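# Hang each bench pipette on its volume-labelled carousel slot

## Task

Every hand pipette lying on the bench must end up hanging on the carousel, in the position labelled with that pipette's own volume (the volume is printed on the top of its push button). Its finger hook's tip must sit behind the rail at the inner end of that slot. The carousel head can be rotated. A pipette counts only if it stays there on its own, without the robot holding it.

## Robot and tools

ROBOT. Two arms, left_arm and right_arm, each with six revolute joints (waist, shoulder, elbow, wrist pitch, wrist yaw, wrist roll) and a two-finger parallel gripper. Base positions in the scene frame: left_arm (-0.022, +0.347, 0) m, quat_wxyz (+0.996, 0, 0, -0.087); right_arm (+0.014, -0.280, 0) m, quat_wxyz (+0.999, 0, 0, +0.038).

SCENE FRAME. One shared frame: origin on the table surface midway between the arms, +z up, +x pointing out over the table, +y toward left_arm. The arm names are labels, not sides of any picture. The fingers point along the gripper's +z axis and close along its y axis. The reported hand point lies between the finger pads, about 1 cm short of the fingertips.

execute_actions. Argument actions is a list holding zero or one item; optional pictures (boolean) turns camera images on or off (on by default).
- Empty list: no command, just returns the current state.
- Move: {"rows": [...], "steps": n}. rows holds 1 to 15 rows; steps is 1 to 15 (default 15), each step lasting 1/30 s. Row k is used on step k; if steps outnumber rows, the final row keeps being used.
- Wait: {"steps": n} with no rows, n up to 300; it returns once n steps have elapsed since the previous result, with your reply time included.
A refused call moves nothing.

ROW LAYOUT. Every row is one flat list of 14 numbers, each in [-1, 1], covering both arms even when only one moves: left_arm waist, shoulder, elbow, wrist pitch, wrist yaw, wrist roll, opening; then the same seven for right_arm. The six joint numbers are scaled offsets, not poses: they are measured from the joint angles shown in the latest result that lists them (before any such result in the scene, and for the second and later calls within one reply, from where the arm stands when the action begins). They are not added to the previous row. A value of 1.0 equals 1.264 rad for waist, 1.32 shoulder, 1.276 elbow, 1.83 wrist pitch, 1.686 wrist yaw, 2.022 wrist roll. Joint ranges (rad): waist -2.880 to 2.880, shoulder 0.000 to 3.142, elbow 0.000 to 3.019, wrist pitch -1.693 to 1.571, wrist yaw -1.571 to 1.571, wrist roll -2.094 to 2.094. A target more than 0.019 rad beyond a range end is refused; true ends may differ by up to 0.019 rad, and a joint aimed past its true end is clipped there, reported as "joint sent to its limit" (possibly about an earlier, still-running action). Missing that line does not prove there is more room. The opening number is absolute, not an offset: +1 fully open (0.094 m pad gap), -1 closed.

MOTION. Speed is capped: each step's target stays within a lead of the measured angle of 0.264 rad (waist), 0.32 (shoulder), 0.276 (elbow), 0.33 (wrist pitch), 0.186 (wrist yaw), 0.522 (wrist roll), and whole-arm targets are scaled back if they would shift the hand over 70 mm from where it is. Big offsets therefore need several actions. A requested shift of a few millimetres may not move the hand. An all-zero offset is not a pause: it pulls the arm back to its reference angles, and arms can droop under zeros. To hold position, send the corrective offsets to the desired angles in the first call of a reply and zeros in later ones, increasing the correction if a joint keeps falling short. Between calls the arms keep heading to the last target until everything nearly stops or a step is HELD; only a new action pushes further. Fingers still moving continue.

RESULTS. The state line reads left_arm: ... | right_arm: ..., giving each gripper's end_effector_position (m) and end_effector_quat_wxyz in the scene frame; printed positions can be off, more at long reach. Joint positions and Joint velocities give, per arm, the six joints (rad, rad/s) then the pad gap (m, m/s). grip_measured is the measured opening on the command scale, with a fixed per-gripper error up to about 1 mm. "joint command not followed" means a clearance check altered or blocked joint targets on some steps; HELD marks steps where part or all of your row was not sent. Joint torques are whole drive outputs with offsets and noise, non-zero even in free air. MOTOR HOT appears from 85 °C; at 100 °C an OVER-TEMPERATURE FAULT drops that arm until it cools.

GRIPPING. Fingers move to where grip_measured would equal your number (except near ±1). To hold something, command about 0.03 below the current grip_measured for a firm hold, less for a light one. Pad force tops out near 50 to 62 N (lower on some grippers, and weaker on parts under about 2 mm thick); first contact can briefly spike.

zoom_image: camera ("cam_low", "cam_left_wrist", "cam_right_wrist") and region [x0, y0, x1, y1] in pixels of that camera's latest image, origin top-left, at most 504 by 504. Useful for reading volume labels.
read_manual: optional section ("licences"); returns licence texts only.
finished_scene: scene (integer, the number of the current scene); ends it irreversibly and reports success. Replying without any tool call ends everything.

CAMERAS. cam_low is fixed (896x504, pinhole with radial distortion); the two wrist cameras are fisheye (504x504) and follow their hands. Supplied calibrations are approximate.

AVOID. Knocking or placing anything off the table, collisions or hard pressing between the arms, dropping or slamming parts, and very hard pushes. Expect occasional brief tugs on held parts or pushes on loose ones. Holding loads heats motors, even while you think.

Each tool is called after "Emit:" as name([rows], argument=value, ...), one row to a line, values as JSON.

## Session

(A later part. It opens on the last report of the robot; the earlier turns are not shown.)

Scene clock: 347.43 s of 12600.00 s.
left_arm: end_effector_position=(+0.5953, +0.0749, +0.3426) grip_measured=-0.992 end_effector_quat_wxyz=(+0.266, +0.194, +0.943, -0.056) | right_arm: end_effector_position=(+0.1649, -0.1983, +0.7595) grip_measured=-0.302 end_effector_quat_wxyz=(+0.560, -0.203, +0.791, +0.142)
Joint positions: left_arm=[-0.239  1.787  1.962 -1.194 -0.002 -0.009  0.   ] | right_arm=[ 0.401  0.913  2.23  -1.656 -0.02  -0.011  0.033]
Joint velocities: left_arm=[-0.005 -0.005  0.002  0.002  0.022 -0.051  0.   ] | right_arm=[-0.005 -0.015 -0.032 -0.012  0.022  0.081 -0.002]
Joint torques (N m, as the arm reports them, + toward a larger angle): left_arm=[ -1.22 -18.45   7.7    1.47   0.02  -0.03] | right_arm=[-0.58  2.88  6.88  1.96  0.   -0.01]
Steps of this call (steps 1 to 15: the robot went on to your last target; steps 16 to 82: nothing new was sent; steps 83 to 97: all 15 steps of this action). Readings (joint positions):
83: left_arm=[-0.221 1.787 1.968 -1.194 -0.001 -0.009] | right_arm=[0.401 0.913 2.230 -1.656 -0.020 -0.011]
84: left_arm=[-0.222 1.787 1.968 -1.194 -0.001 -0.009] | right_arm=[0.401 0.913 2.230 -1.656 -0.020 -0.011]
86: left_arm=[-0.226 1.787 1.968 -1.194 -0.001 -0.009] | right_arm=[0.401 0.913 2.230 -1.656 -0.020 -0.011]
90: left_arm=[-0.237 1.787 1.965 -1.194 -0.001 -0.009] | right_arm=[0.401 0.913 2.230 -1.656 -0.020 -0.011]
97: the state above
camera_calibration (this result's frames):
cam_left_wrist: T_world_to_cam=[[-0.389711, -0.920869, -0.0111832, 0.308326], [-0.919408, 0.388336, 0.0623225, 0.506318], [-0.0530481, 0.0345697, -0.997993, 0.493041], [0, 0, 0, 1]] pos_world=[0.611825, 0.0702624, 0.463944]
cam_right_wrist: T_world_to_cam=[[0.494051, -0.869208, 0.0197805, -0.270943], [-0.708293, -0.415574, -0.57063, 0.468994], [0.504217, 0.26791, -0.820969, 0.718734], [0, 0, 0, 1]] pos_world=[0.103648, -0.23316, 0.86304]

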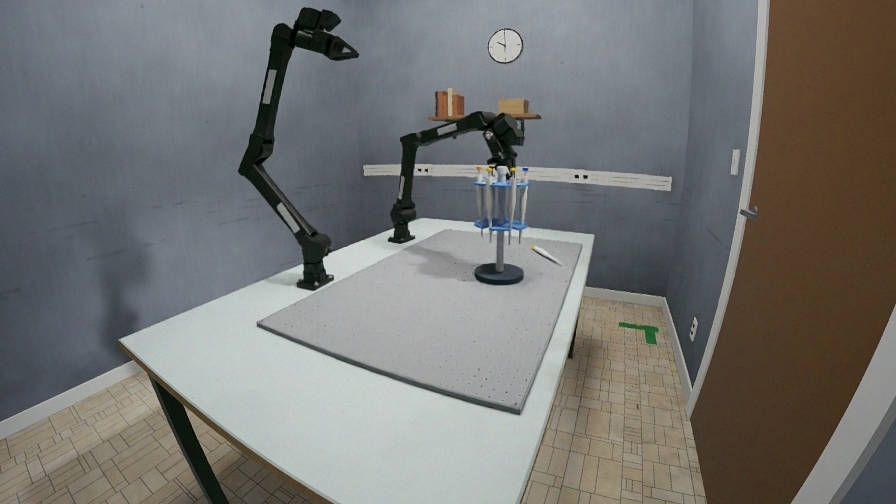

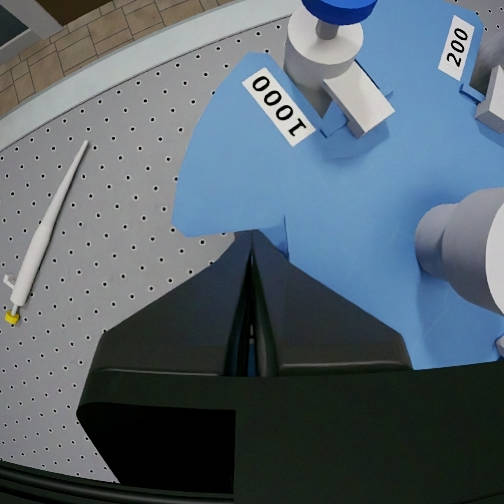

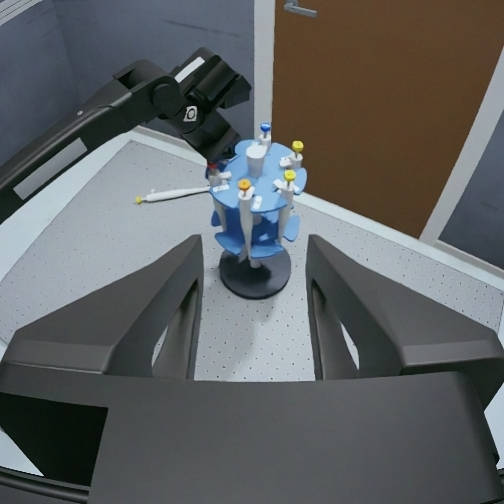

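Emit:
execute_actions([
  {"rows":[[0,-0.015,-0.008,0,0,0,-1,0,0,0.02,0,0,0,-0.3],[0,-0.02,-0.015,0,0,0,-1,0,0,0.02,0,0,0,-0.3],[0,-0.026,-0.022,0,0,0,-1,0,0,0.02,0,0,0,-0.3],[0,-0.032,-0.029,0,0,0,-1,0,0,0.02,0,0,0,-0.3],[0,-0.038,-0.036,0,0,0,-1,0,0,0.02,0,0,0,-0.3],[0,-0.044,-0.043,0.005,0,0,-1,0,0,0.02,0,0,0,-0.3],[0,-0.05,-0.05,0.005,0,0,-1,0,0,0.02,0,0,0,-0.3],[0,-0.056,-0.057,0.005,0,0,-1,0,0,0.02,0,0,0,-0.3],[0,-0.062,-0.064,0.01,0,0,-1,0,0,0.02,0,0,0,-0.3],[0,-0.068,-0.071,0.01,0,0,-1,0,0,0.02,0,0,0,-0.3],[0,-0.074,-0.078,0.01,0,0,-1,0,0,0.02,0,0,0,-0.3],[0,-0.08,-0.085,0.015,0,0,-1,0,0,0.02,0,0,0,-0.3],[0,-0.085,-0.092,0.015,0,0,-1,0,0,0.02,0,0,0,-0.3],[0,-0.09,-0.1,0.015,0,0,-1,0,0,0.02,0,0,0,-0.3],[0,-0.09,-0.105,0.015,0,0,-1,0,0,0.02,0,0,0,-0.3]]},
], pictures=false)

Emit:
execute_actions([
  {"steps":20},
])

Scene clock: 352.50 s of 12600.00 s.
left_arm: end_effector_position=(+0.5659, +0.0877, +0.3433) grip_measured=-0.992 end_effector_quat_wxyz=(+0.262, +0.194, +0.944, -0.056) | right_arm: end_effector_position=(+0.1649, -0.1983, +0.7595) grip_measured=-0.302 end_effector_quat_wxyz=(+0.560, -0.203, +0.791, +0.142)
Joint positions: left_arm=[-0.239  1.7    1.849 -1.178 -0.001 -0.009  0.   ] | right_arm=[ 0.401  0.913  2.23  -1.656 -0.02  -0.011  0.033]
Joint velocities: left_arm=[ 0.015 -0.181 -0.203  0.032  0.051  0.007  0.001] | right_arm=[-0.005 -0.005 -0.007  0.002 -0.022 -0.037 -0.   ]
Joint torques (N m, as the arm reports them, + toward a larger angle): left_arm=[ -0.14 -19.     8.33   1.78  -0.04  -0.03] | right_arm=[-0.61  2.89  6.88  1.96  0.   -0.01]
Steps of this call (steps 1 to 15: the robot went on to your last target; steps 16 to 90: nothing new was sent; then 1.57 s passed at rest; steps 91 to 105: all 15 steps of this action). Readings (joint positions):
91: left_arm=[-0.239 1.786 1.962 -1.194 -0.002 -0.009] | right_arm=[0.401 0.913 2.230 -1.656 -0.020 -0.011]
92: left_arm=[-0.239 1.785 1.961 -1.194 -0.002 -0.009] | right_arm=[0.401 0.913 2.230 -1.656 -0.020 -0.011]
94: left_arm=[-0.239 1.779 1.953 -1.192 -0.002 -0.009] | right_arm=[0.401 0.913 2.230 -1.656 -0.020 -0.011]
98: left_arm=[-0.239 1.751 1.917 -1.188 -0.001 -0.009] | right_arm=[0.401 0.913 2.230 -1.656 -0.020 -0.011]
105: the state above

Scene clock: 353.17 s of 12600.00 s.
left_arm: end_effector_position=(+0.5620, +0.0894, +0.3432) grip_measured=-0.992 end_effector_quat_wxyz=(+0.261, +0.194, +0.944, -0.055) | right_arm: end_effector_position=(+0.1649, -0.1983, +0.7595) grip_measured=-0.302 end_effector_quat_wxyz=(+0.560, -0.203, +0.791, +0.142)
Joint positions: left_arm=[-0.239  1.689  1.835 -1.178 -0.001 -0.009  0.   ] | right_arm=[ 0.401  0.913  2.23  -1.656 -0.02  -0.011  0.033]
Joint velocities: left_arm=[ 0.005 -0.005  0.012  0.007 -0.022 -0.051  0.   ] | right_arm=[-0.005 -0.015  0.007 -0.002 -0.081 -0.007 -0.001]
Joint torques (N m, as the arm reports them, + toward a larger angle): left_arm=[ -0.08 -19.06   8.34   1.88  -0.02  -0.03] | right_arm=[-0.56  2.88  6.87  1.96 -0.01 -0.01]
Steps of this call (steps 1 to 20: the robot went on to your last target). Readings (joint positions):
1: left_arm=[-0.239 1.694 1.843 -1.178 -0.001 -0.009] | right_arm=[0.401 0.913 2.230 -1.656 -0.020 -0.011]
2: left_arm=[-0.239 1.691 1.838 -1.178 -0.001 -0.009] | right_arm=[0.401 0.913 2.230 -1.656 -0.020 -0.011]
4: left_arm=[-0.239 1.689 1.835 -1.178 -0.001 -0.009] | right_arm=[0.401 0.913 2.230 -1.656 -0.020 -0.011]
8: left_arm=[-0.239 1.689 1.835 -1.178 -0.001 -0.009] | right_arm=[0.401 0.913 2.230 -1.656 -0.020 -0.011]
20: the state above
camera_calibration (this result's frames):
cam_left_wrist: T_world_to_cam=[[-0.390197, -0.920669, -0.0106976, 0.30881], [-0.918498, 0.388415, 0.074129, 0.465533], [-0.0640932, 0.0387506, -0.997191, 0.496935], [0, 0, 0, 1]] pos_world=[0.579938, 0.0842353, 0.464333]
cam_right_wrist: T_world_to_cam=[[0.494051, -0.869208, 0.0197805, -0.270943], [-0.708293, -0.415574, -0.57063, 0.468994], [0.504217, 0.26791, -0.820969, 0.718734], [0, 0, 0, 1]] pos_world=[0.103648, -0.23316, 0.86304]

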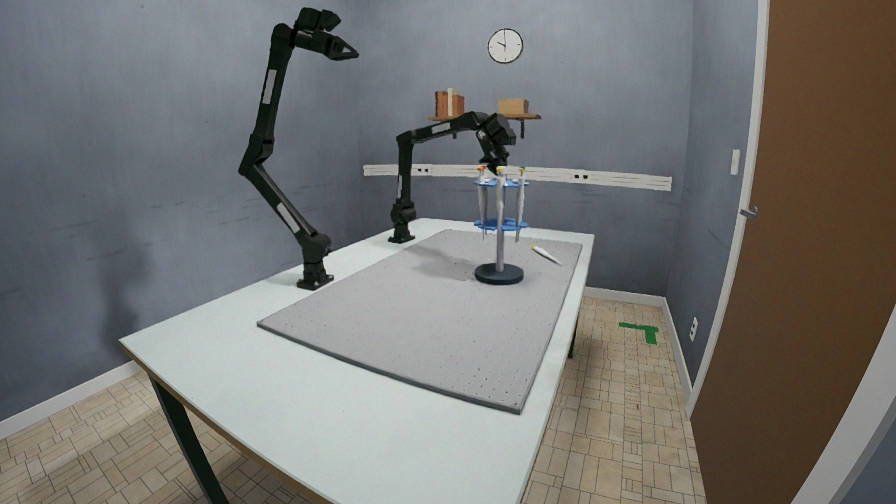

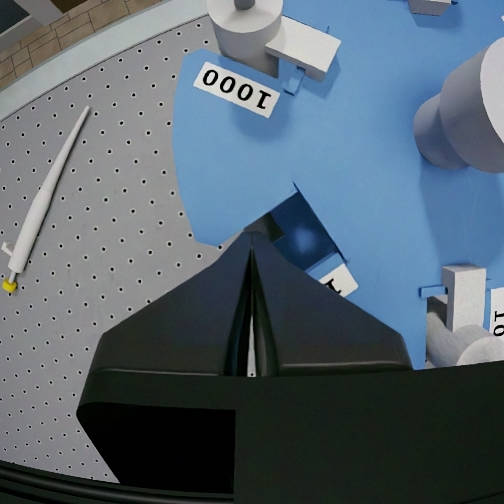

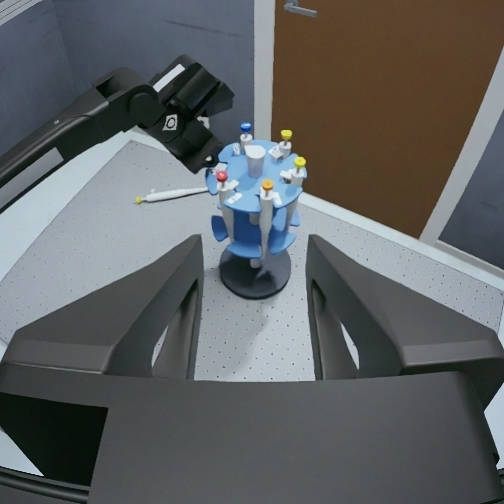

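Emit:
execute_actions([
  {"rows":[[-0.012,-0.012,-0.006,0,0,0,-1,0,0,0.02,0,0,0,-0.3],[-0.016,-0.016,-0.012,0,0,0,-1,0,0,0.02,0,0,0,-0.3],[-0.02,-0.02,-0.018,0,0,0,-1,0,0,0.02,0,0,0,-0.3],[-0.024,-0.024,-0.024,0,0,0,-1,0,0,0.02,0,0,0,-0.3],[-0.028,-0.028,-0.03,0.005,0,0,-1,0,0,0.02,0,0,0,-0.3],[-0.032,-0.032,-0.036,0.005,0,0,-1,0,0,0.02,0,0,0,-0.3],[-0.036,-0.036,-0.042,0.01,0,0,-1,0,0,0.02,0,0,0,-0.3],[-0.04,-0.04,-0.048,0.01,0,0,-1,0,0,0.02,0,0,0,-0.3],[-0.044,-0.044,-0.054,0.015,0,0,-1,0,0,0.02,0,0,0,-0.3],[-0.048,-0.048,-0.06,0.015,0,0,-1,0,0,0.02,0,0,0,-0.3],[-0.052,-0.052,-0.066,0.015,0,0,-1,0,0,0.02,0,0,0,-0.3],[-0.056,-0.055,-0.07,0.015,0,0,-1,0,0,0.02,0,0,0,-0.3]]},
], pictures=false)

Emit:
execute_actions([
  {"steps":20},
])

Scene clock: 358.20 s of 12600.00 s.
left_arm: end_effector_position=(+0.5273, +0.0645, +0.3323) grip_measured=-0.992 end_effector_quat_wxyz=(+0.249, +0.223, +0.940, -0.061) | right_arm: end_effector_position=(+0.1649, -0.1983, +0.7595) grip_measured=-0.302 end_effector_quat_wxyz=(+0.560, -0.203, +0.791, +0.142)
Joint positions: left_arm=[-0.299  1.64   1.751 -1.163 -0.001 -0.009  0.   ] | right_arm=[ 0.401  0.913  2.23  -1.656 -0.02  -0.011  0.033]
Joint velocities: left_arm=[-0.132 -0.005 -0.085  0.002 -0.007 -0.037  0.   ] | right_arm=[-0.005 -0.005 -0.007 -0.017 -0.037 -0.051 -0.001]
Joint torques (N m, as the arm reports them, + toward a larger angle): left_arm=[ -0.49 -18.74   8.85   1.85   0.02  -0.04] | right_arm=[-0.59  2.86  6.88  1.96  0.   -0.01]
Steps of this call (steps 1 to 15: the robot went on to your last target; steps 16 to 90: nothing new was sent; then 1.53 s passed at rest; steps 91 to 105: all 15 steps of this action). Readings (joint positions):
91: left_arm=[-0.239 1.689 1.835 -1.178 -0.001 -0.009] | right_arm=[0.401 0.913 2.230 -1.656 -0.020 -0.011]
92: left_arm=[-0.239 1.689 1.835 -1.178 -0.001 -0.009] | right_arm=[0.401 0.913 2.230 -1.656 -0.020 -0.011]
94: left_arm=[-0.241 1.686 1.830 -1.177 -0.001 -0.009] | right_arm=[0.401 0.913 2.230 -1.656 -0.020 -0.011]
98: left_arm=[-0.255 1.665 1.800 -1.169 -0.001 -0.009] | right_arm=[0.401 0.913 2.230 -1.656 -0.020 -0.011]
105: the state above

Scene clock: 358.87 s of 12600.00 s.
left_arm: end_effector_position=(+0.5244, +0.0608, +0.3298) grip_measured=-0.992 end_effector_quat_wxyz=(+0.247, +0.226, +0.940, -0.061) | right_arm: end_effector_position=(+0.1649, -0.1983, +0.7595) grip_measured=-0.302 end_effector_quat_wxyz=(+0.560, -0.203, +0.791, +0.142)
Joint positions: left_arm=[-0.306  1.64   1.746 -1.163 -0.    -0.009  0.   ] | right_arm=[ 0.401  0.913  2.23  -1.656 -0.02  -0.011  0.033]
Joint velocities: left_arm=[-0.015 -0.024 -0.017  0.007  0.066  0.022  0.   ] | right_arm=[ 0.005 -0.015  0.007  0.002  0.037  0.11   0.001]
Joint torques (N m, as the arm reports them, + toward a larger angle): left_arm=[ -0.41 -18.35   8.97   1.91  -0.03  -0.03] | right_arm=[-0.59  2.86  6.87  1.96 -0.01 -0.01]
Steps of this call (steps 1 to 15: the robot went on to your last target; steps 16 to 20: nothing new was sent). Readings (joint positions):
1: left_arm=[-0.303 1.640 1.749 -1.163 -0.001 -0.009] | right_arm=[0.401 0.913 2.230 -1.656 -0.020 -0.011]
2: left_arm=[-0.305 1.640 1.747 -1.163 -0.001 -0.009] | right_arm=[0.401 0.913 2.230 -1.656 -0.020 -0.011]
4: left_arm=[-0.306 1.640 1.746 -1.163 -0.000 -0.009] | right_arm=[0.401 0.913 2.230 -1.656 -0.020 -0.011]
8: left_arm=[-0.306 1.640 1.746 -1.163 -0.000 -0.009] | right_arm=[0.401 0.913 2.230 -1.656 -0.020 -0.011]
20: the state above
All arms were judged still, so your last target was given up. Only a new action makes them travel on or press farther. Fingers that are still opening or closing keep moving.
camera_calibration (this result's frames):
cam_left_wrist: T_world_to_cam=[[-0.451325, -0.892299, -0.010378, 0.297951], [-0.888409, 0.448203, 0.0992178, 0.415392], [-0.0838806, 0.0539994, -0.995012, 0.491008], [0, 0, 0, 1]] pos_world=[0.544696, 0.0531678, 0.450437]
cam_right_wrist: T_world_to_cam=[[0.494051, -0.869208, 0.0197805, -0.270943], [-0.708293, -0.415574, -0.57063, 0.468994], [0.504217, 0.26791, -0.820969, 0.718734], [0, 0, 0, 1]] pos_world=[0.103648, -0.23316, 0.86304]

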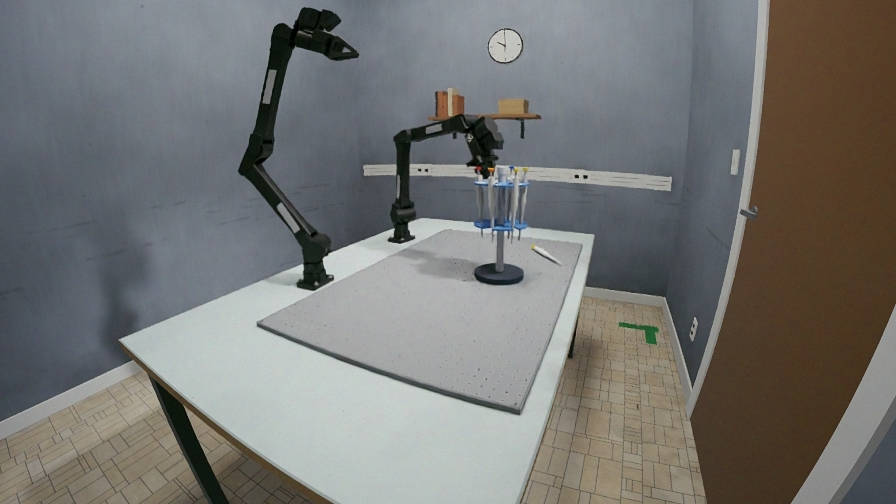

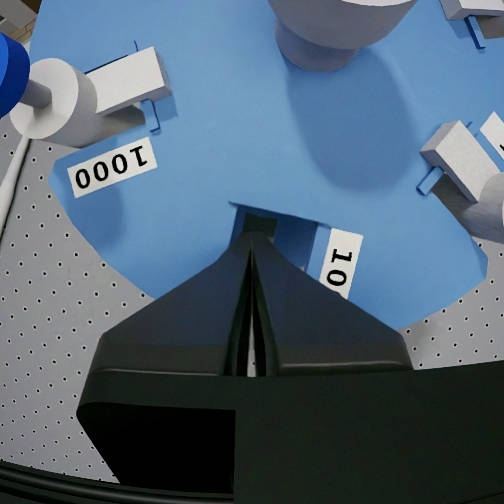

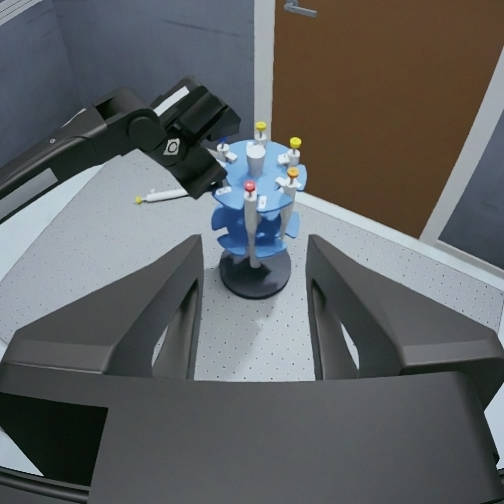

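Emit:
execute_actions([
  {"rows":[[-0.012,0,0.02,0,0,0,-1,0,0,0.02,0,0,0,-0.3],[-0.017,0,0.02,0,0,0,-1,0,0,0.02,0,0,0,-0.3],[-0.022,0,0.02,0,0,0,-1,0,0,0.02,0,0,0,-0.3],[-0.027,0,0.02,0,0,0,-1,0,0,0.02,0,0,0,-0.3],[-0.032,0,0.02,0,0,0,-1,0,0,0.02,0,0,0,-0.3],[-0.037,0,0.02,0,0,0,-1,0,0,0.02,0,0,0,-0.3],[-0.042,0,0.02,0,0,0,-1,0,0,0.02,0,0,0,-0.3],[-0.047,0,0.02,0,0,0,-1,0,0,0.02,0,0,0,-0.3],[-0.052,0,0.02,0,0,0,-1,0,0,0.02,0,0,0,-0.3],[-0.057,0,0.02,0,0,0,-1,0,0,0.02,0,0,0,-0.3],[-0.062,0,0.02,0,0,0,-1,0,0,0.02,0,0,0,-0.3],[-0.067,0,0.02,0,0,0,-1,0,0,0.02,0,0,0,-0.3],[-0.072,0,0.02,0,0,0,-1,0,0,0.02,0,0,0,-0.3],[-0.077,0,0.02,0,0,0,-1,0,0,0.02,0,0,0,-0.3]]},
], pictures=false)

Emit:
execute_actions([
  {"steps":25},
])

Scene clock: 364.53 s of 12600.00 s.
left_arm: end_effector_position=(+0.5020, +0.0215, +0.3298) grip_measured=-0.992 end_effector_quat_wxyz=(+0.245, +0.261, +0.931, -0.070) | right_arm: end_effector_position=(+0.1649, -0.1983, +0.7595) grip_measured=-0.302 end_effector_quat_wxyz=(+0.560, -0.203, +0.791, +0.142)
Joint positions: left_arm=[-0.38   1.64   1.746 -1.163 -0.002 -0.009  0.   ] | right_arm=[ 0.401  0.913  2.23  -1.656 -0.02  -0.011  0.033]
Joint velocities: left_arm=[-0.23   0.015  0.002 -0.017  0.022  0.022  0.   ] | right_arm=[ 0.005  0.005 -0.002  0.017 -0.037  0.051 -0.002]
Joint torques (N m, as the arm reports them, + toward a larger angle): left_arm=[ -0.75 -16.06  10.84   1.43   0.08  -0.05] | right_arm=[-0.6   2.86  6.88  1.96 -0.01 -0.01]
Steps of this call (steps 1 to 90: nothing new was sent; then 2.17 s passed at rest; steps 91 to 105: all 15 steps of this action). Readings (joint positions):
91: left_arm=[-0.306 1.640 1.746 -1.163 -0.000 -0.009] | right_arm=[0.401 0.913 2.230 -1.656 -0.020 -0.011]
92: left_arm=[-0.307 1.640 1.746 -1.163 -0.000 -0.009] | right_arm=[0.401 0.913 2.230 -1.656 -0.020 -0.011]
94: left_arm=[-0.309 1.640 1.746 -1.163 -0.000 -0.009] | right_arm=[0.401 0.913 2.230 -1.656 -0.020 -0.011]
98: left_arm=[-0.326 1.640 1.746 -1.163 -0.002 -0.009] | right_arm=[0.401 0.913 2.230 -1.656 -0.020 -0.011]
105: the state above

Scene clock: 365.37 s of 12600.00 s.
left_arm: end_effector_position=(+0.4945, +0.0098, +0.3298) grip_measured=-0.992 end_effector_quat_wxyz=(+0.244, +0.271, +0.928, -0.073) | right_arm: end_effector_position=(+0.1649, -0.1983, +0.7595) grip_measured=-0.302 end_effector_quat_wxyz=(+0.560, -0.203, +0.791, +0.142)
Joint positions: left_arm=[-0.402  1.64   1.746 -1.163 -0.001 -0.009  0.   ] | right_arm=[ 0.401  0.913  2.23  -1.656 -0.02  -0.011  0.033]
Joint velocities: left_arm=[-0.005 -0.015  0.012 -0.012  0.037  0.007  0.001] | right_arm=[-0.005 -0.034  0.012 -0.012  0.007  0.007  0.001]
Joint torques (N m, as the arm reports them, + toward a larger angle): left_arm=[ -0.4  -16.42  10.94   1.43   0.02  -0.04] | right_arm=[-0.63  2.87  6.87  1.96  0.   -0.01]
Steps of this call (steps 1 to 25: the robot went on to your last target). Readings (joint positions):
1: left_arm=[-0.387 1.640 1.746 -1.163 -0.002 -0.009] | right_arm=[0.401 0.913 2.230 -1.656 -0.020 -0.011]
2: left_arm=[-0.394 1.640 1.746 -1.163 -0.002 -0.009] | right_arm=[0.401 0.913 2.230 -1.656 -0.020 -0.011]
4: left_arm=[-0.401 1.640 1.746 -1.163 -0.001 -0.009] | right_arm=[0.401 0.913 2.230 -1.656 -0.020 -0.011]
8: left_arm=[-0.402 1.640 1.746 -1.163 -0.001 -0.009] | right_arm=[0.401 0.913 2.230 -1.656 -0.020 -0.011]
25: the state above
camera_calibration (this result's frames):
cam_left_wrist: T_world_to_cam=[[-0.534566, -0.845054, -0.0110422, 0.279864], [-0.841522, 0.531035, 0.0992083, 0.387702], [-0.0779726, 0.0623257, -0.995005, 0.48825], [0, 0, 0, 1]] pos_world=[0.513936, 0.000186636, 0.450438]
cam_right_wrist: T_world_to_cam=[[0.494051, -0.869208, 0.0197805, -0.270943], [-0.708293, -0.415574, -0.57063, 0.468994], [0.504217, 0.26791, -0.820969, 0.718734], [0, 0, 0, 1]] pos_world=[0.103648, -0.23316, 0.86304]

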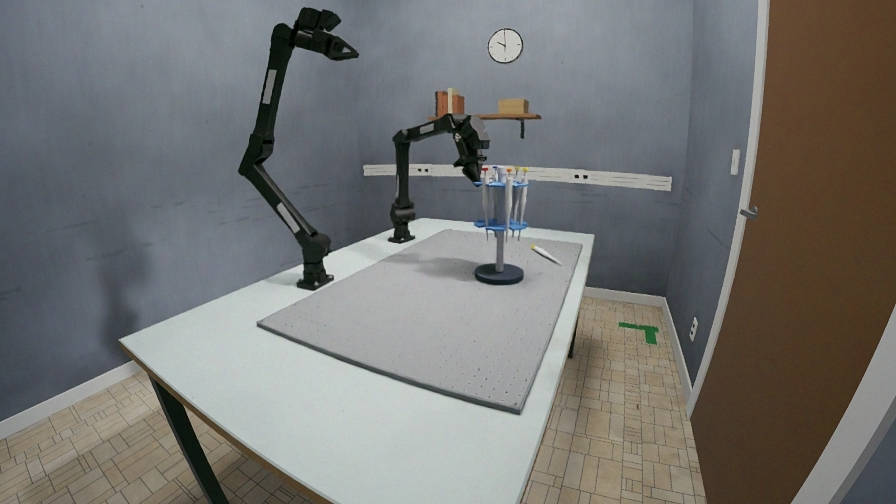

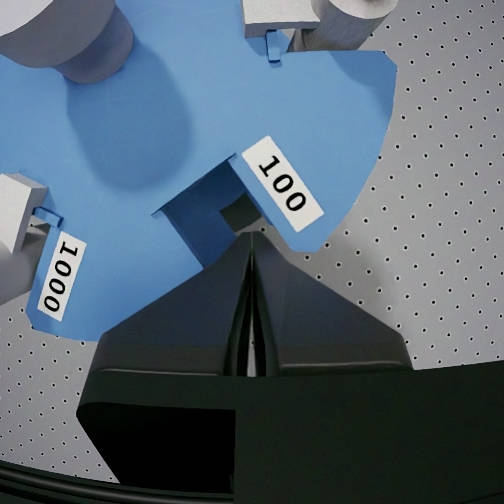

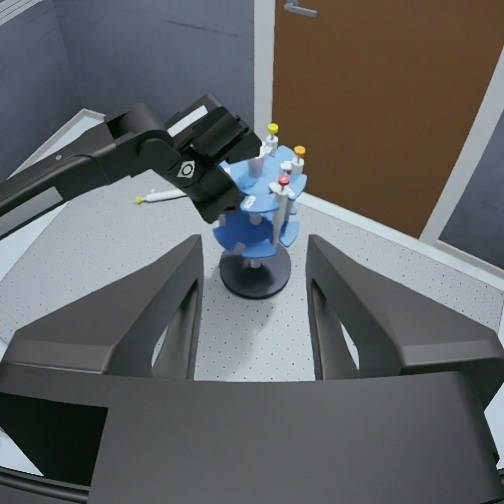

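Emit:
execute_actions([
  {"rows":[[0.008,0,0.06,0,0,0,-1,0,0,0.02,0,0,0,-0.3],[0.008,0,0.1,0,0,0,-1,0,0,0.02,0,0,0,-0.3],[0.008,0,0.15,0,0,0,-1,0,0,0.02,0,0,0,-0.3],[0.008,0,0.2,0,0,0,-1,0,0,0.02,0,0,0,-0.3],[0.008,0,0.25,0,0,0,-1,0,0,0.02,0,0,0,-0.3],[0.008,0,0.28,0,0,0,-1,0,0,0.02,0,0,0,-0.3]]},
], pictures=false)

Emit:
execute_actions([
  {"rows":[[0.1,0,0.03,0,0,0.1,0,0,0,0.01,0,0,0,-0.3],[0.2,0,0.03,0,0,0.2,0,0,0,0.01,0,0,0,-0.3],[0.3,0,0.03,0,0,0.3,0,0,0,0.01,0,0,0,-0.3],[0.39,0,0.03,0,0,0.41,0,0,0,0.01,0,0,0,-0.3]]},
], pictures=false)

Emit:
execute_actions([
  {"steps":15},
])

Scene clock: 372.87 s of 12600.00 s.
left_arm: end_effector_position=(+0.5196, -0.0064, +0.4915) grip_measured=-0.992 end_effector_quat_wxyz=(+0.383, +0.257, +0.880, -0.115) | right_arm: end_effector_position=(+0.1649, -0.1983, +0.7595) grip_measured=-0.302 end_effector_quat_wxyz=(+0.560, -0.203, +0.791, +0.142)
Joint positions: left_arm=[-0.402  1.644  2.063 -1.166 -0.002 -0.009  0.   ] | right_arm=[ 0.401  0.913  2.23  -1.656 -0.02  -0.011  0.033]
Joint velocities: left_arm=[ 0.005 -0.112  0.193  0.017  0.007  0.051 -0.   ] | right_arm=[-0.005 -0.005 -0.002  0.017 -0.022 -0.051 -0.   ]
Joint torques (N m, as the arm reports them, + toward a larger angle): left_arm=[  0.26 -15.62  10.76   2.     0.02  -0.04] | right_arm=[-0.56  2.87  6.86  1.96  0.   -0.01]
Steps of this call (steps 1 to 15: the robot went on to your last target; steps 16 to 90: nothing new was sent; then 4.00 s passed at rest; steps 91 to 105: all 15 steps of this action). Readings (joint positions):
91: left_arm=[-0.402 1.640 1.748 -1.163 -0.001 -0.009] | right_arm=[0.401 0.913 2.230 -1.656 -0.020 -0.011]
92: left_arm=[-0.402 1.641 1.755 -1.164 -0.001 -0.009] | right_arm=[0.401 0.913 2.230 -1.656 -0.020 -0.011]
94: left_arm=[-0.402 1.647 1.791 -1.166 -0.002 -0.009] | right_arm=[0.401 0.913 2.230 -1.656 -0.020 -0.011]
98: left_arm=[-0.402 1.649 1.896 -1.166 -0.002 -0.009] | right_arm=[0.401 0.913 2.230 -1.656 -0.020 -0.011]
105: the state above

Scene clock: 373.37 s of 12600.00 s.
left_arm: end_effector_position=(+0.6163, +0.2595, +0.4975) grip_measured=-0.003 end_effector_quat_wxyz=(+0.393, +0.336, +0.851, +0.096) | right_arm: end_effector_position=(+0.1649, -0.1983, +0.7595) grip_measured=-0.302 end_effector_quat_wxyz=(+0.560, -0.203, +0.791, +0.142)
Joint positions: left_arm=[ 0.04   1.637  2.067 -1.166  0.     0.616  0.047] | right_arm=[ 0.401  0.913  2.23  -1.656 -0.02  -0.011  0.033]
Joint velocities: left_arm=[ 1.079  0.005  0.002 -0.022  0.037  1.238 -0.   ] | right_arm=[-0.005 -0.015 -0.017 -0.007  0.037 -0.007  0.   ]
Joint torques (N m, as the arm reports them, + toward a larger angle): left_arm=[ -1.76 -15.37  11.45   1.78   0.02   0.02] | right_arm=[-0.6   2.86  5.74  1.96 -0.01 -0.01]
Steps of this call (steps 1 to 15: all 15 steps of this action). Readings (joint positions):
1: left_arm=[-0.396 1.640 2.066 -1.166 0.000 0.018] | right_arm=[0.401 0.913 2.230 -1.656 -0.020 -0.011]
2: left_arm=[-0.387 1.637 2.067 -1.166 0.002 0.053] | right_arm=[0.401 0.913 2.230 -1.656 -0.020 -0.011]
4: left_arm=[-0.346 1.636 2.067 -1.166 0.002 0.138] | right_arm=[0.401 0.913 2.230 -1.656 -0.020 -0.011]
8: left_arm=[-0.222 1.637 2.067 -1.166 0.002 0.312] | right_arm=[0.401 0.913 2.230 -1.656 -0.020 -0.011]
15: the state above

Scene clock: 373.87 s of 12600.00 s.
left_arm: end_effector_position=(+0.6202, +0.2955, +0.4975) grip_measured=-0.003 end_effector_quat_wxyz=(+0.378, +0.390, +0.827, +0.145) | right_arm: end_effector_position=(+0.1649, -0.1983, +0.7595) grip_measured=-0.302 end_effector_quat_wxyz=(+0.560, -0.203, +0.791, +0.142)
Joint positions: left_arm=[ 0.095  1.637  2.067 -1.166 -0.003  0.803  0.047] | right_arm=[ 0.401  0.913  2.23  -1.656 -0.02  -0.011  0.033]
Joint velocities: left_arm=[-0.005 -0.015  0.002 -0.012 -0.022  0.081 -0.001] | right_arm=[-0.005  0.005  0.017  0.007  0.037 -0.007 -0.001]
Joint torques (N m, as the arm reports them, + toward a larger angle): left_arm=[ -0.75 -14.92  11.4    1.86   0.1    0.03] | right_arm=[-0.58  2.86  5.74  1.96  0.   -0.01]
Steps of this call (steps 1 to 15: the robot went on to your last target). Readings (joint positions):
1: left_arm=[0.074 1.637 2.067 -1.166 -0.002 0.655] | right_arm=[0.401 0.913 2.230 -1.656 -0.020 -0.011]
2: left_arm=[0.101 1.637 2.067 -1.166 -0.004 0.686] | right_arm=[0.401 0.913 2.230 -1.656 -0.020 -0.011]
4: left_arm=[0.132 1.637 2.067 -1.166 -0.005 0.730] | right_arm=[0.401 0.913 2.230 -1.656 -0.020 -0.011]
8: left_arm=[0.124 1.637 2.067 -1.166 -0.005 0.777] | right_arm=[0.401 0.913 2.230 -1.656 -0.020 -0.011]
15: the state above
camera_calibration (this result's frames):
cam_left_wrist: T_world_to_cam=[[-0.525642, -0.652604, -0.545718, 0.793889], [-0.763471, 0.64485, -0.035769, 0.310218], [0.37525, 0.397839, -0.837205, 0.188414], [0, 0, 0, 1]] pos_world=[0.583442, 0.243093, 0.602077]
cam_right_wrist: T_world_to_cam=[[0.494051, -0.869208, 0.0197805, -0.270943], [-0.708293, -0.415574, -0.57063, 0.468994], [0.504217, 0.26791, -0.820969, 0.718734], [0, 0, 0, 1]] pos_world=[0.103648, -0.23316, 0.86304]

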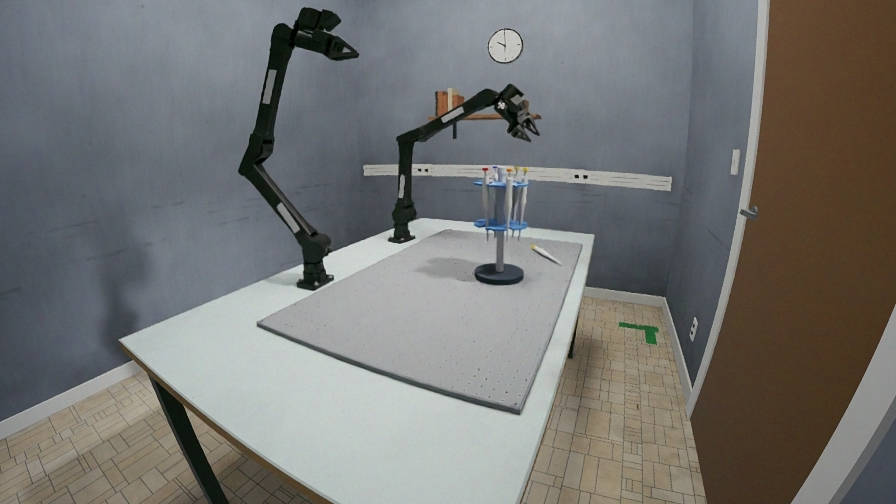

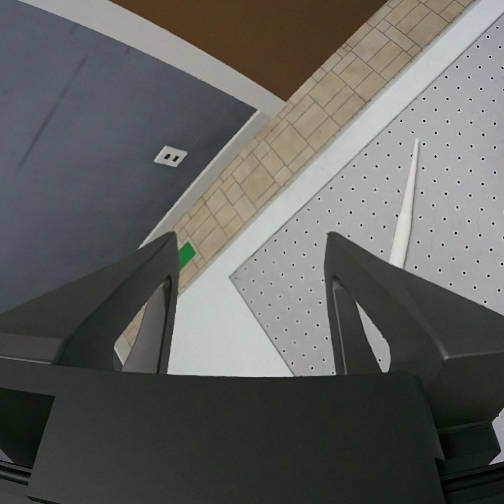

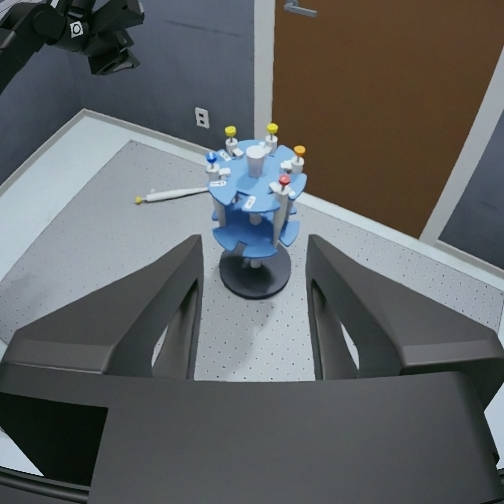

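Emit:
execute_actions([
  {"rows":[[0,0.04,0.05,-0.03,0,0,0,0,0,0.02,0,0,0,-0.3],[0,0.08,0.08,-0.06,0,0,0,0,0,0.02,0,0,0,-0.3],[0,0.12,0.11,-0.09,0,0,0,0,0,0.02,0,0,0,-0.3],[0,0.16,0.14,-0.12,0,0,0,0,0,0.02,0,0,0,-0.3],[0,0.2,0.17,-0.15,0,0,0,0,0,0.02,0,0,0,-0.3],[0,0.24,0.2,-0.18,0,0,0,0,0,0.02,0,0,0,-0.3],[0,0.28,0.23,-0.21,0,0,0,0,0,0.02,0,0,0,-0.3],[0,0.32,0.26,-0.25,0,0,0,0,0,0.02,0,0,0,-0.3],[0,0.36,0.29,-0.25,0,0,0,0,0,0.02,0,0,0,-0.3],[0,0.4,0.32,-0.25,0,0,0,0,0,0.02,0,0,0,-0.3],[0,0.44,0.34,-0.25,0,0,0,0,0,0.02,0,0,0,-0.3],[0,0.48,0.36,-0.25,0,0,0,0,0,0.02,0,0,0,-0.3],[0,0.52,0.36,-0.25,0,0,0,0,0,0.02,0,0,0,-0.3],[0,0.55,0.36,-0.25,0,0,0,0,0,0.02,0,0,0,-0.3],[0,0.58,0.36,-0.25,0,0,0,0,0,0.02,0,0,0,-0.3]]},
], pictures=false)

Emit:
execute_actions([
  {"steps":40},
])

Scene clock: 378.87 s of 12600.00 s.
left_arm: end_effector_position=(+0.6849, +0.2903, +0.2956) grip_measured=-0.003 end_effector_quat_wxyz=(+0.138, +0.425, +0.893, +0.054) | right_arm: end_effector_position=(+0.1649, -0.1983, +0.7595) grip_measured=-0.302 end_effector_quat_wxyz=(+0.560, -0.203, +0.791, +0.142)
Joint positions: left_arm=[ 0.095  2.095  2.376 -1.555 -0.003  0.81   0.047] | right_arm=[ 0.401  0.913  2.23  -1.656 -0.02  -0.011  0.033]
Joint velocities: left_arm=[-0.005  1.138  0.222 -0.208  0.051 -0.037  0.   ] | right_arm=[-0.005  0.005 -0.012 -0.007 -0.022  0.037  0.   ]
Joint torques (N m, as the arm reports them, + toward a larger angle): left_arm=[ -0.01 -20.44  11.79   0.63   0.06  -0.08] | right_arm=[-0.6   2.86  6.88  1.95  0.   -0.01]
Steps of this call (steps 1 to 15: the robot went on to your last target; steps 16 to 90: nothing new was sent; then 1.50 s passed at rest; steps 91 to 105: all 15 steps of this action). Readings (joint positions):
91: left_arm=[0.095 1.640 2.069 -1.175 -0.003 0.810] | right_arm=[0.401 0.913 2.230 -1.656 -0.020 -0.011]
92: left_arm=[0.095 1.649 2.083 -1.203 -0.003 0.810] | right_arm=[0.401 0.913 2.230 -1.656 -0.020 -0.011]
94: left_arm=[0.095 1.695 2.150 -1.285 -0.003 0.810] | right_arm=[0.401 0.913 2.230 -1.656 -0.020 -0.011]
98: left_arm=[0.095 1.820 2.256 -1.425 -0.003 0.810] | right_arm=[0.401 0.913 2.230 -1.656 -0.020 -0.011]
105: the state above

Scene clock: 380.20 s of 12600.00 s.
left_arm: end_effector_position=(+0.7098, +0.2883, +0.0941) grip_measured=-0.003 end_effector_quat_wxyz=(-0.003, +0.430, +0.903, +0.000) | right_arm: end_effector_position=(+0.1649, -0.1983, +0.7595) grip_measured=-0.302 end_effector_quat_wxyz=(+0.560, -0.203, +0.791, +0.142)
Joint positions: left_arm=[ 0.095  2.435  2.476 -1.617 -0.003  0.81   0.047] | right_arm=[ 0.401  0.913  2.23  -1.656 -0.02  -0.011  0.033]
Joint velocities: left_arm=[ 0.015 -0.015  0.007  0.027 -0.037  0.007 -0.001] | right_arm=[-0.015 -0.015  0.007 -0.007  0.051 -0.022  0.   ]
Joint torques (N m, as the arm reports them, + toward a larger angle): left_arm=[ -0.28 -29.24  12.14   0.14   0.07  -0.11] | right_arm=[-0.61  2.85  6.88  1.95 -0.01 -0.01]
Steps of this call (steps 1 to 40: the robot went on to your last target). Readings (joint positions):
1: left_arm=[0.095 2.133 2.383 -1.561 -0.003 0.810] | right_arm=[0.401 0.913 2.230 -1.656 -0.020 -0.011]
2: left_arm=[0.095 2.173 2.389 -1.568 -0.003 0.810] | right_arm=[0.401 0.913 2.230 -1.656 -0.020 -0.011]
4: left_arm=[0.095 2.258 2.415 -1.586 -0.003 0.810] | right_arm=[0.401 0.913 2.230 -1.656 -0.020 -0.011]
8: left_arm=[0.095 2.410 2.455 -1.607 -0.003 0.810] | right_arm=[0.401 0.913 2.230 -1.656 -0.020 -0.011]
40: the state above
camera_calibration (this result's frames):
cam_left_wrist: T_world_to_cam=[[-0.778352, -0.627698, -0.0127446, 0.738231], [-0.516634, 0.628833, 0.581083, 0.140208], [-0.356731, 0.458872, -0.813744, 0.319664], [0, 0, 0, 1]] pos_world=[0.761075, 0.228534, 0.18806]
cam_right_wrist: T_world_to_cam=[[0.494051, -0.869208, 0.0197805, -0.270943], [-0.708293, -0.415574, -0.57063, 0.468994], [0.504217, 0.26791, -0.820969, 0.718734], [0, 0, 0, 1]] pos_world=[0.103648, -0.23316, 0.86304]

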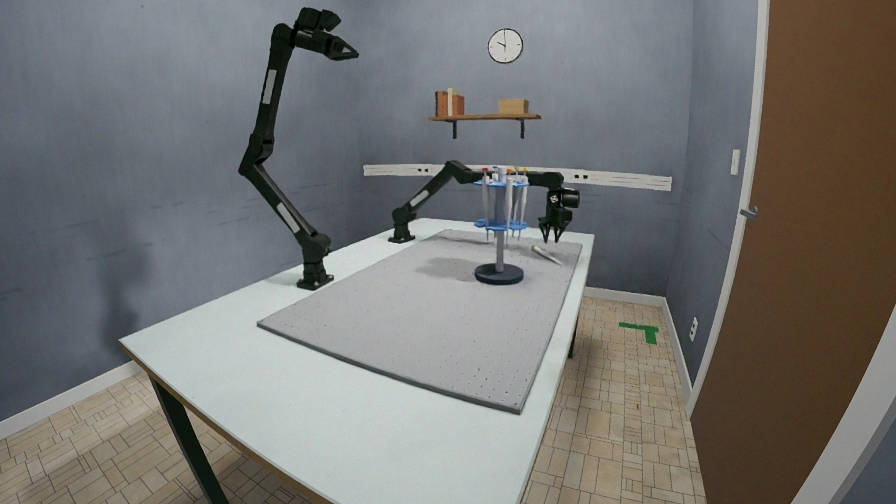

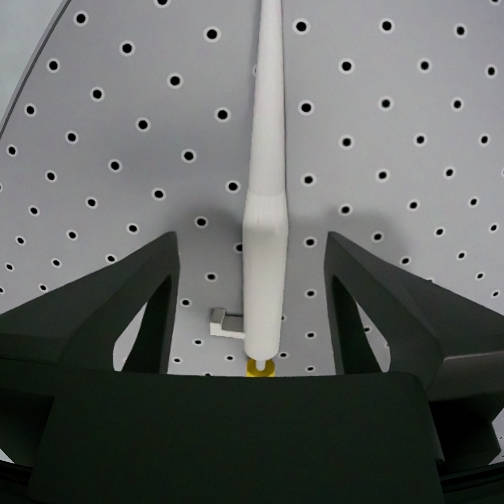

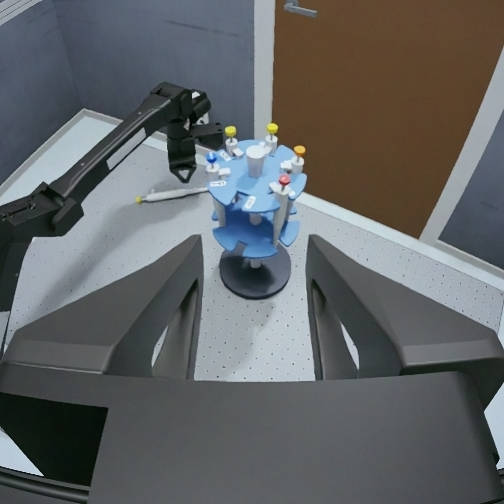

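Emit:
execute_actions([
  {"rows":[[-0.018,-0.02,0,0,0,0,0,0,0,0.02,0,0,0,-0.3],[-0.018,-0.02,-0.01,0.01,0,0,0,0,0,0.02,0,0,0,-0.3],[-0.018,-0.02,-0.02,0.02,0,0,0,0,0,0.02,0,0,0,-0.3],[-0.018,-0.02,-0.03,0.03,0,0,0,0,0,0.02,0,0,0,-0.3],[-0.018,-0.02,-0.04,0.04,0,0,0,0,0,0.02,0,0,0,-0.3],[-0.018,-0.02,-0.05,0.05,0,0,0,0,0,0.02,0,0,0,-0.3],[-0.018,-0.02,-0.06,0.06,0,0,0,0,0,0.02,0,0,0,-0.3],[-0.018,-0.02,-0.07,0.07,0,0,0,0,0,0.02,0,0,0,-0.3]]},
], pictures=false)

Emit:
execute_actions([
  {"steps":15},
])

Scene clock: 385.27 s of 12600.00 s.
left_arm: end_effector_position=(+0.7146, +0.2803, +0.0595) grip_measured=-0.003 end_effector_quat_wxyz=(+0.008, +0.435, +0.900, +0.005) | right_arm: end_effector_position=(+0.1649, -0.1983, +0.7595) grip_measured=-0.302 end_effector_quat_wxyz=(+0.560, -0.203, +0.791, +0.142)
Joint positions: left_arm=[ 0.085  2.433  2.381 -1.5   -0.003  0.81   0.047] | right_arm=[ 0.401  0.913  2.23  -1.656 -0.02  -0.011  0.033]
Joint velocities: left_arm=[-0.005 -0.005  0.007  0.046 -0.022  0.051  0.   ] | right_arm=[ 0.005 -0.005  0.002 -0.002 -0.007 -0.007  0.001]
Joint torques (N m, as the arm reports them, + toward a larger angle): left_arm=[ -0.91 -28.29   8.66   0.78   0.06  -0.04] | right_arm=[-0.62  2.88  6.88  1.97  0.   -0.01]
Steps of this call (steps 1 to 15: the robot went on to your last target; steps 16 to 90: nothing new was sent; then 1.57 s passed at rest; steps 91 to 105: all 15 steps of this action). Readings (joint positions):
91: left_arm=[0.095 2.435 2.476 -1.617 -0.003 0.810] | right_arm=[0.401 0.913 2.230 -1.656 -0.020 -0.011]
92: left_arm=[0.095 2.435 2.474 -1.615 -0.003 0.810] | right_arm=[0.401 0.913 2.230 -1.656 -0.020 -0.011]
94: left_arm=[0.094 2.434 2.462 -1.598 -0.003 0.810] | right_arm=[0.401 0.913 2.230 -1.656 -0.020 -0.011]
98: left_arm=[0.089 2.433 2.414 -1.533 -0.003 0.810] | right_arm=[0.401 0.913 2.230 -1.656 -0.020 -0.011]
105: the state above

Scene clock: 385.77 s of 12600.00 s.
left_arm: end_effector_position=(+0.7150, +0.2803, +0.0595) grip_measured=-0.003 end_effector_quat_wxyz=(+0.009, +0.435, +0.900, +0.005) | right_arm: end_effector_position=(+0.1649, -0.1983, +0.7595) grip_measured=-0.302 end_effector_quat_wxyz=(+0.560, -0.203, +0.791, +0.142)
Joint positions: left_arm=[ 0.085  2.433  2.381 -1.499 -0.003  0.81   0.047] | right_arm=[ 0.401  0.913  2.23  -1.656 -0.02  -0.011  0.033]
Joint velocities: left_arm=[-0.005 -0.005  0.007 -0.017  0.007 -0.007 -0.   ] | right_arm=[-0.005 -0.024  0.012 -0.012 -0.066 -0.081 -0.001]
Joint torques (N m, as the arm reports them, + toward a larger angle): left_arm=[ -1.03 -28.43   8.6    0.9    0.05  -0.03] | right_arm=[-0.61  2.87  6.88  1.96 -0.01 -0.01]
Steps of this call (steps 1 to 15: the robot went on to your last target). Readings (joint positions):
1: left_arm=[0.085 2.433 2.381 -1.499 -0.003 0.810] | right_arm=[0.401 0.913 2.230 -1.656 -0.020 -0.011]
2: left_arm=[0.085 2.433 2.381 -1.499 -0.003 0.810] | right_arm=[0.401 0.913 2.230 -1.656 -0.020 -0.011]
4: left_arm=[0.085 2.433 2.381 -1.499 -0.003 0.810] | right_arm=[0.401 0.913 2.230 -1.656 -0.020 -0.011]
8: left_arm=[0.085 2.433 2.381 -1.499 -0.003 0.810] | right_arm=[0.401 0.913 2.230 -1.656 -0.020 -0.011]
15: the state above
All arms were judged still, so your last target was given up. Only a new action makes them travel on or press farther. Fingers that are still opening or closing keep moving.
camera_calibration (this result's frames):
cam_left_wrist: T_world_to_cam=[[-0.784204, -0.6197, -0.0315674, 0.739795], [-0.524951, 0.635459, 0.566231, 0.172995], [-0.330834, 0.460612, -0.823642, 0.27864], [0, 0, 0, 1]] pos_world=[0.763147, 0.220175, 0.154898]
cam_right_wrist: T_world_to_cam=[[0.494051, -0.869208, 0.0197805, -0.270943], [-0.708293, -0.415574, -0.57063, 0.468994], [0.504217, 0.26791, -0.820969, 0.718734], [0, 0, 0, 1]] pos_world=[0.103648, -0.23316, 0.86304]

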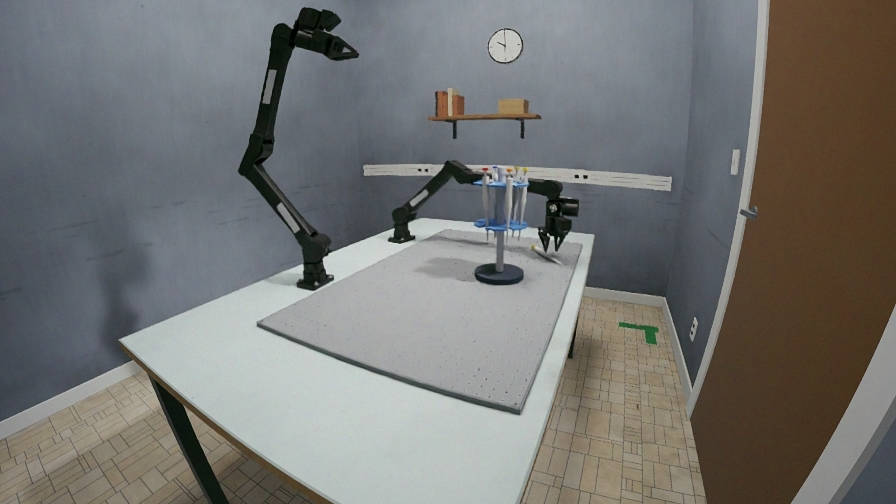

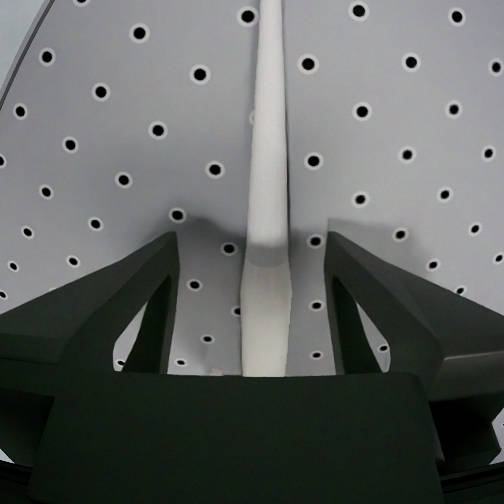

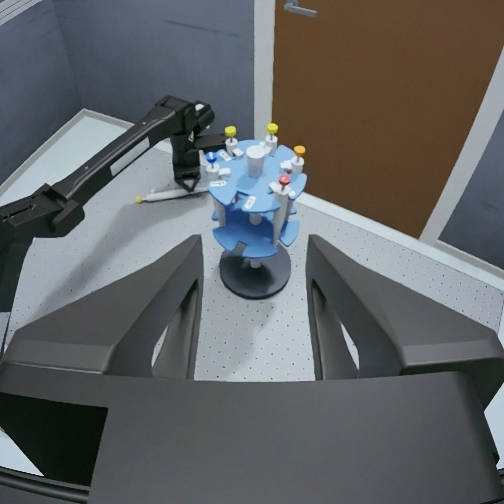

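Emit:
execute_actions([
  {"rows":[[0,-0.02,-0.01,0.005,0,0,0,0,0,0.02,0,0,0,-0.3],[0,-0.02,-0.02,0.01,0,0,0,0,0,0.02,0,0,0,-0.3],[0,-0.02,-0.03,0.015,0,0,0,0,0,0.02,0,0,0,-0.3],[0,-0.02,-0.04,0.02,0,0,0,0,0,0.02,0,0,0,-0.3],[0,-0.02,-0.05,0.025,0,0,0,0,0,0.02,0,0,0,-0.3],[0,-0.02,-0.058,0.03,0,0,0,0,0,0.02,0,0,0,-0.3]]},
])

Scene clock: 388.63 s of 12600.00 s.
left_arm: end_effector_position=(+0.7040, +0.2812, +0.0307) grip_measured=-0.003 end_effector_quat_wxyz=(-0.006, +0.435, +0.900, -0.001) | right_arm: end_effector_position=(+0.1649, -0.1983, +0.7595) grip_measured=-0.302 end_effector_quat_wxyz=(+0.560, -0.203, +0.791, +0.142)
Joint positions: left_arm=[ 0.085  2.431  2.302 -1.454 -0.003  0.81   0.047] | right_arm=[ 0.401  0.913  2.23  -1.656 -0.02  -0.011  0.033]
Joint velocities: left_arm=[-0.015 -0.005  0.012 -0.017 -0.051 -0.007  0.001] | right_arm=[ 0.005  0.015 -0.007 -0.002  0.007 -0.007  0.001]
Joint torques (N m, as the arm reports them, + toward a larger angle): left_arm=[ -0.06 -28.11   8.52   0.77   0.05  -0.03] | right_arm=[-0.63  2.86  6.87  1.96 -0.01 -0.01]
Steps of this call (steps 1 to 71: nothing new was sent; steps 72 to 86: all 15 steps of this action). Readings (joint positions):
72: left_arm=[0.085 2.433 2.380 -1.499 -0.003 0.810] | right_arm=[0.401 0.913 2.230 -1.656 -0.020 -0.011]
73: left_arm=[0.085 2.433 2.376 -1.497 -0.003 0.810] | right_arm=[0.401 0.913 2.230 -1.656 -0.020 -0.011]
75: left_arm=[0.085 2.431 2.358 -1.485 -0.003 0.810] | right_arm=[0.401 0.913 2.230 -1.656 -0.020 -0.011]
79: left_arm=[0.085 2.431 2.313 -1.459 -0.003 0.810] | right_arm=[0.401 0.913 2.230 -1.656 -0.020 -0.011]
86: the state above
camera_calibration (this result's frames):
cam_left_wrist: T_world_to_cam=[[-0.784843, -0.619642, -0.00803703, 0.7306], [-0.506365, 0.633781, 0.584736, 0.16975], [-0.357233, 0.462996, -0.811184, 0.268329], [0, 0, 0, 1]] pos_world=[0.755218, 0.220891, 0.124277]
cam_right_wrist: T_world_to_cam=[[0.494051, -0.869208, 0.0197805, -0.270943], [-0.708293, -0.415574, -0.57063, 0.468994], [0.504217, 0.26791, -0.820969, 0.718734], [0, 0, 0, 1]] pos_world=[0.103648, -0.23316, 0.86304]

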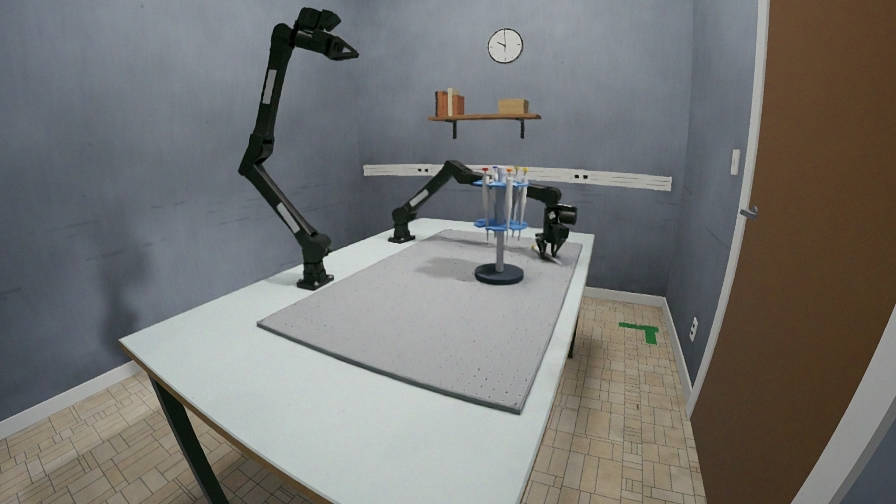

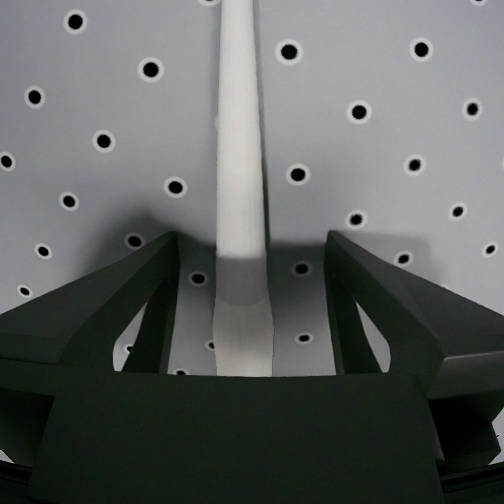

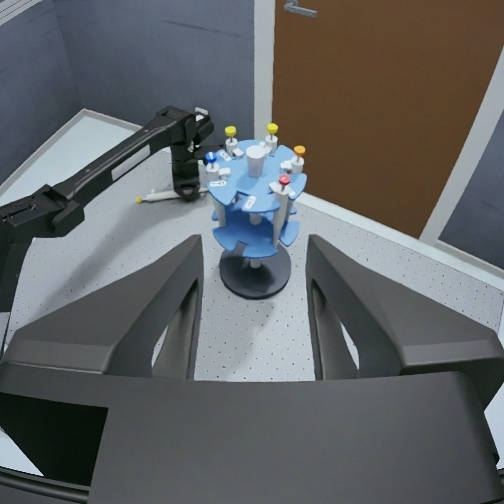

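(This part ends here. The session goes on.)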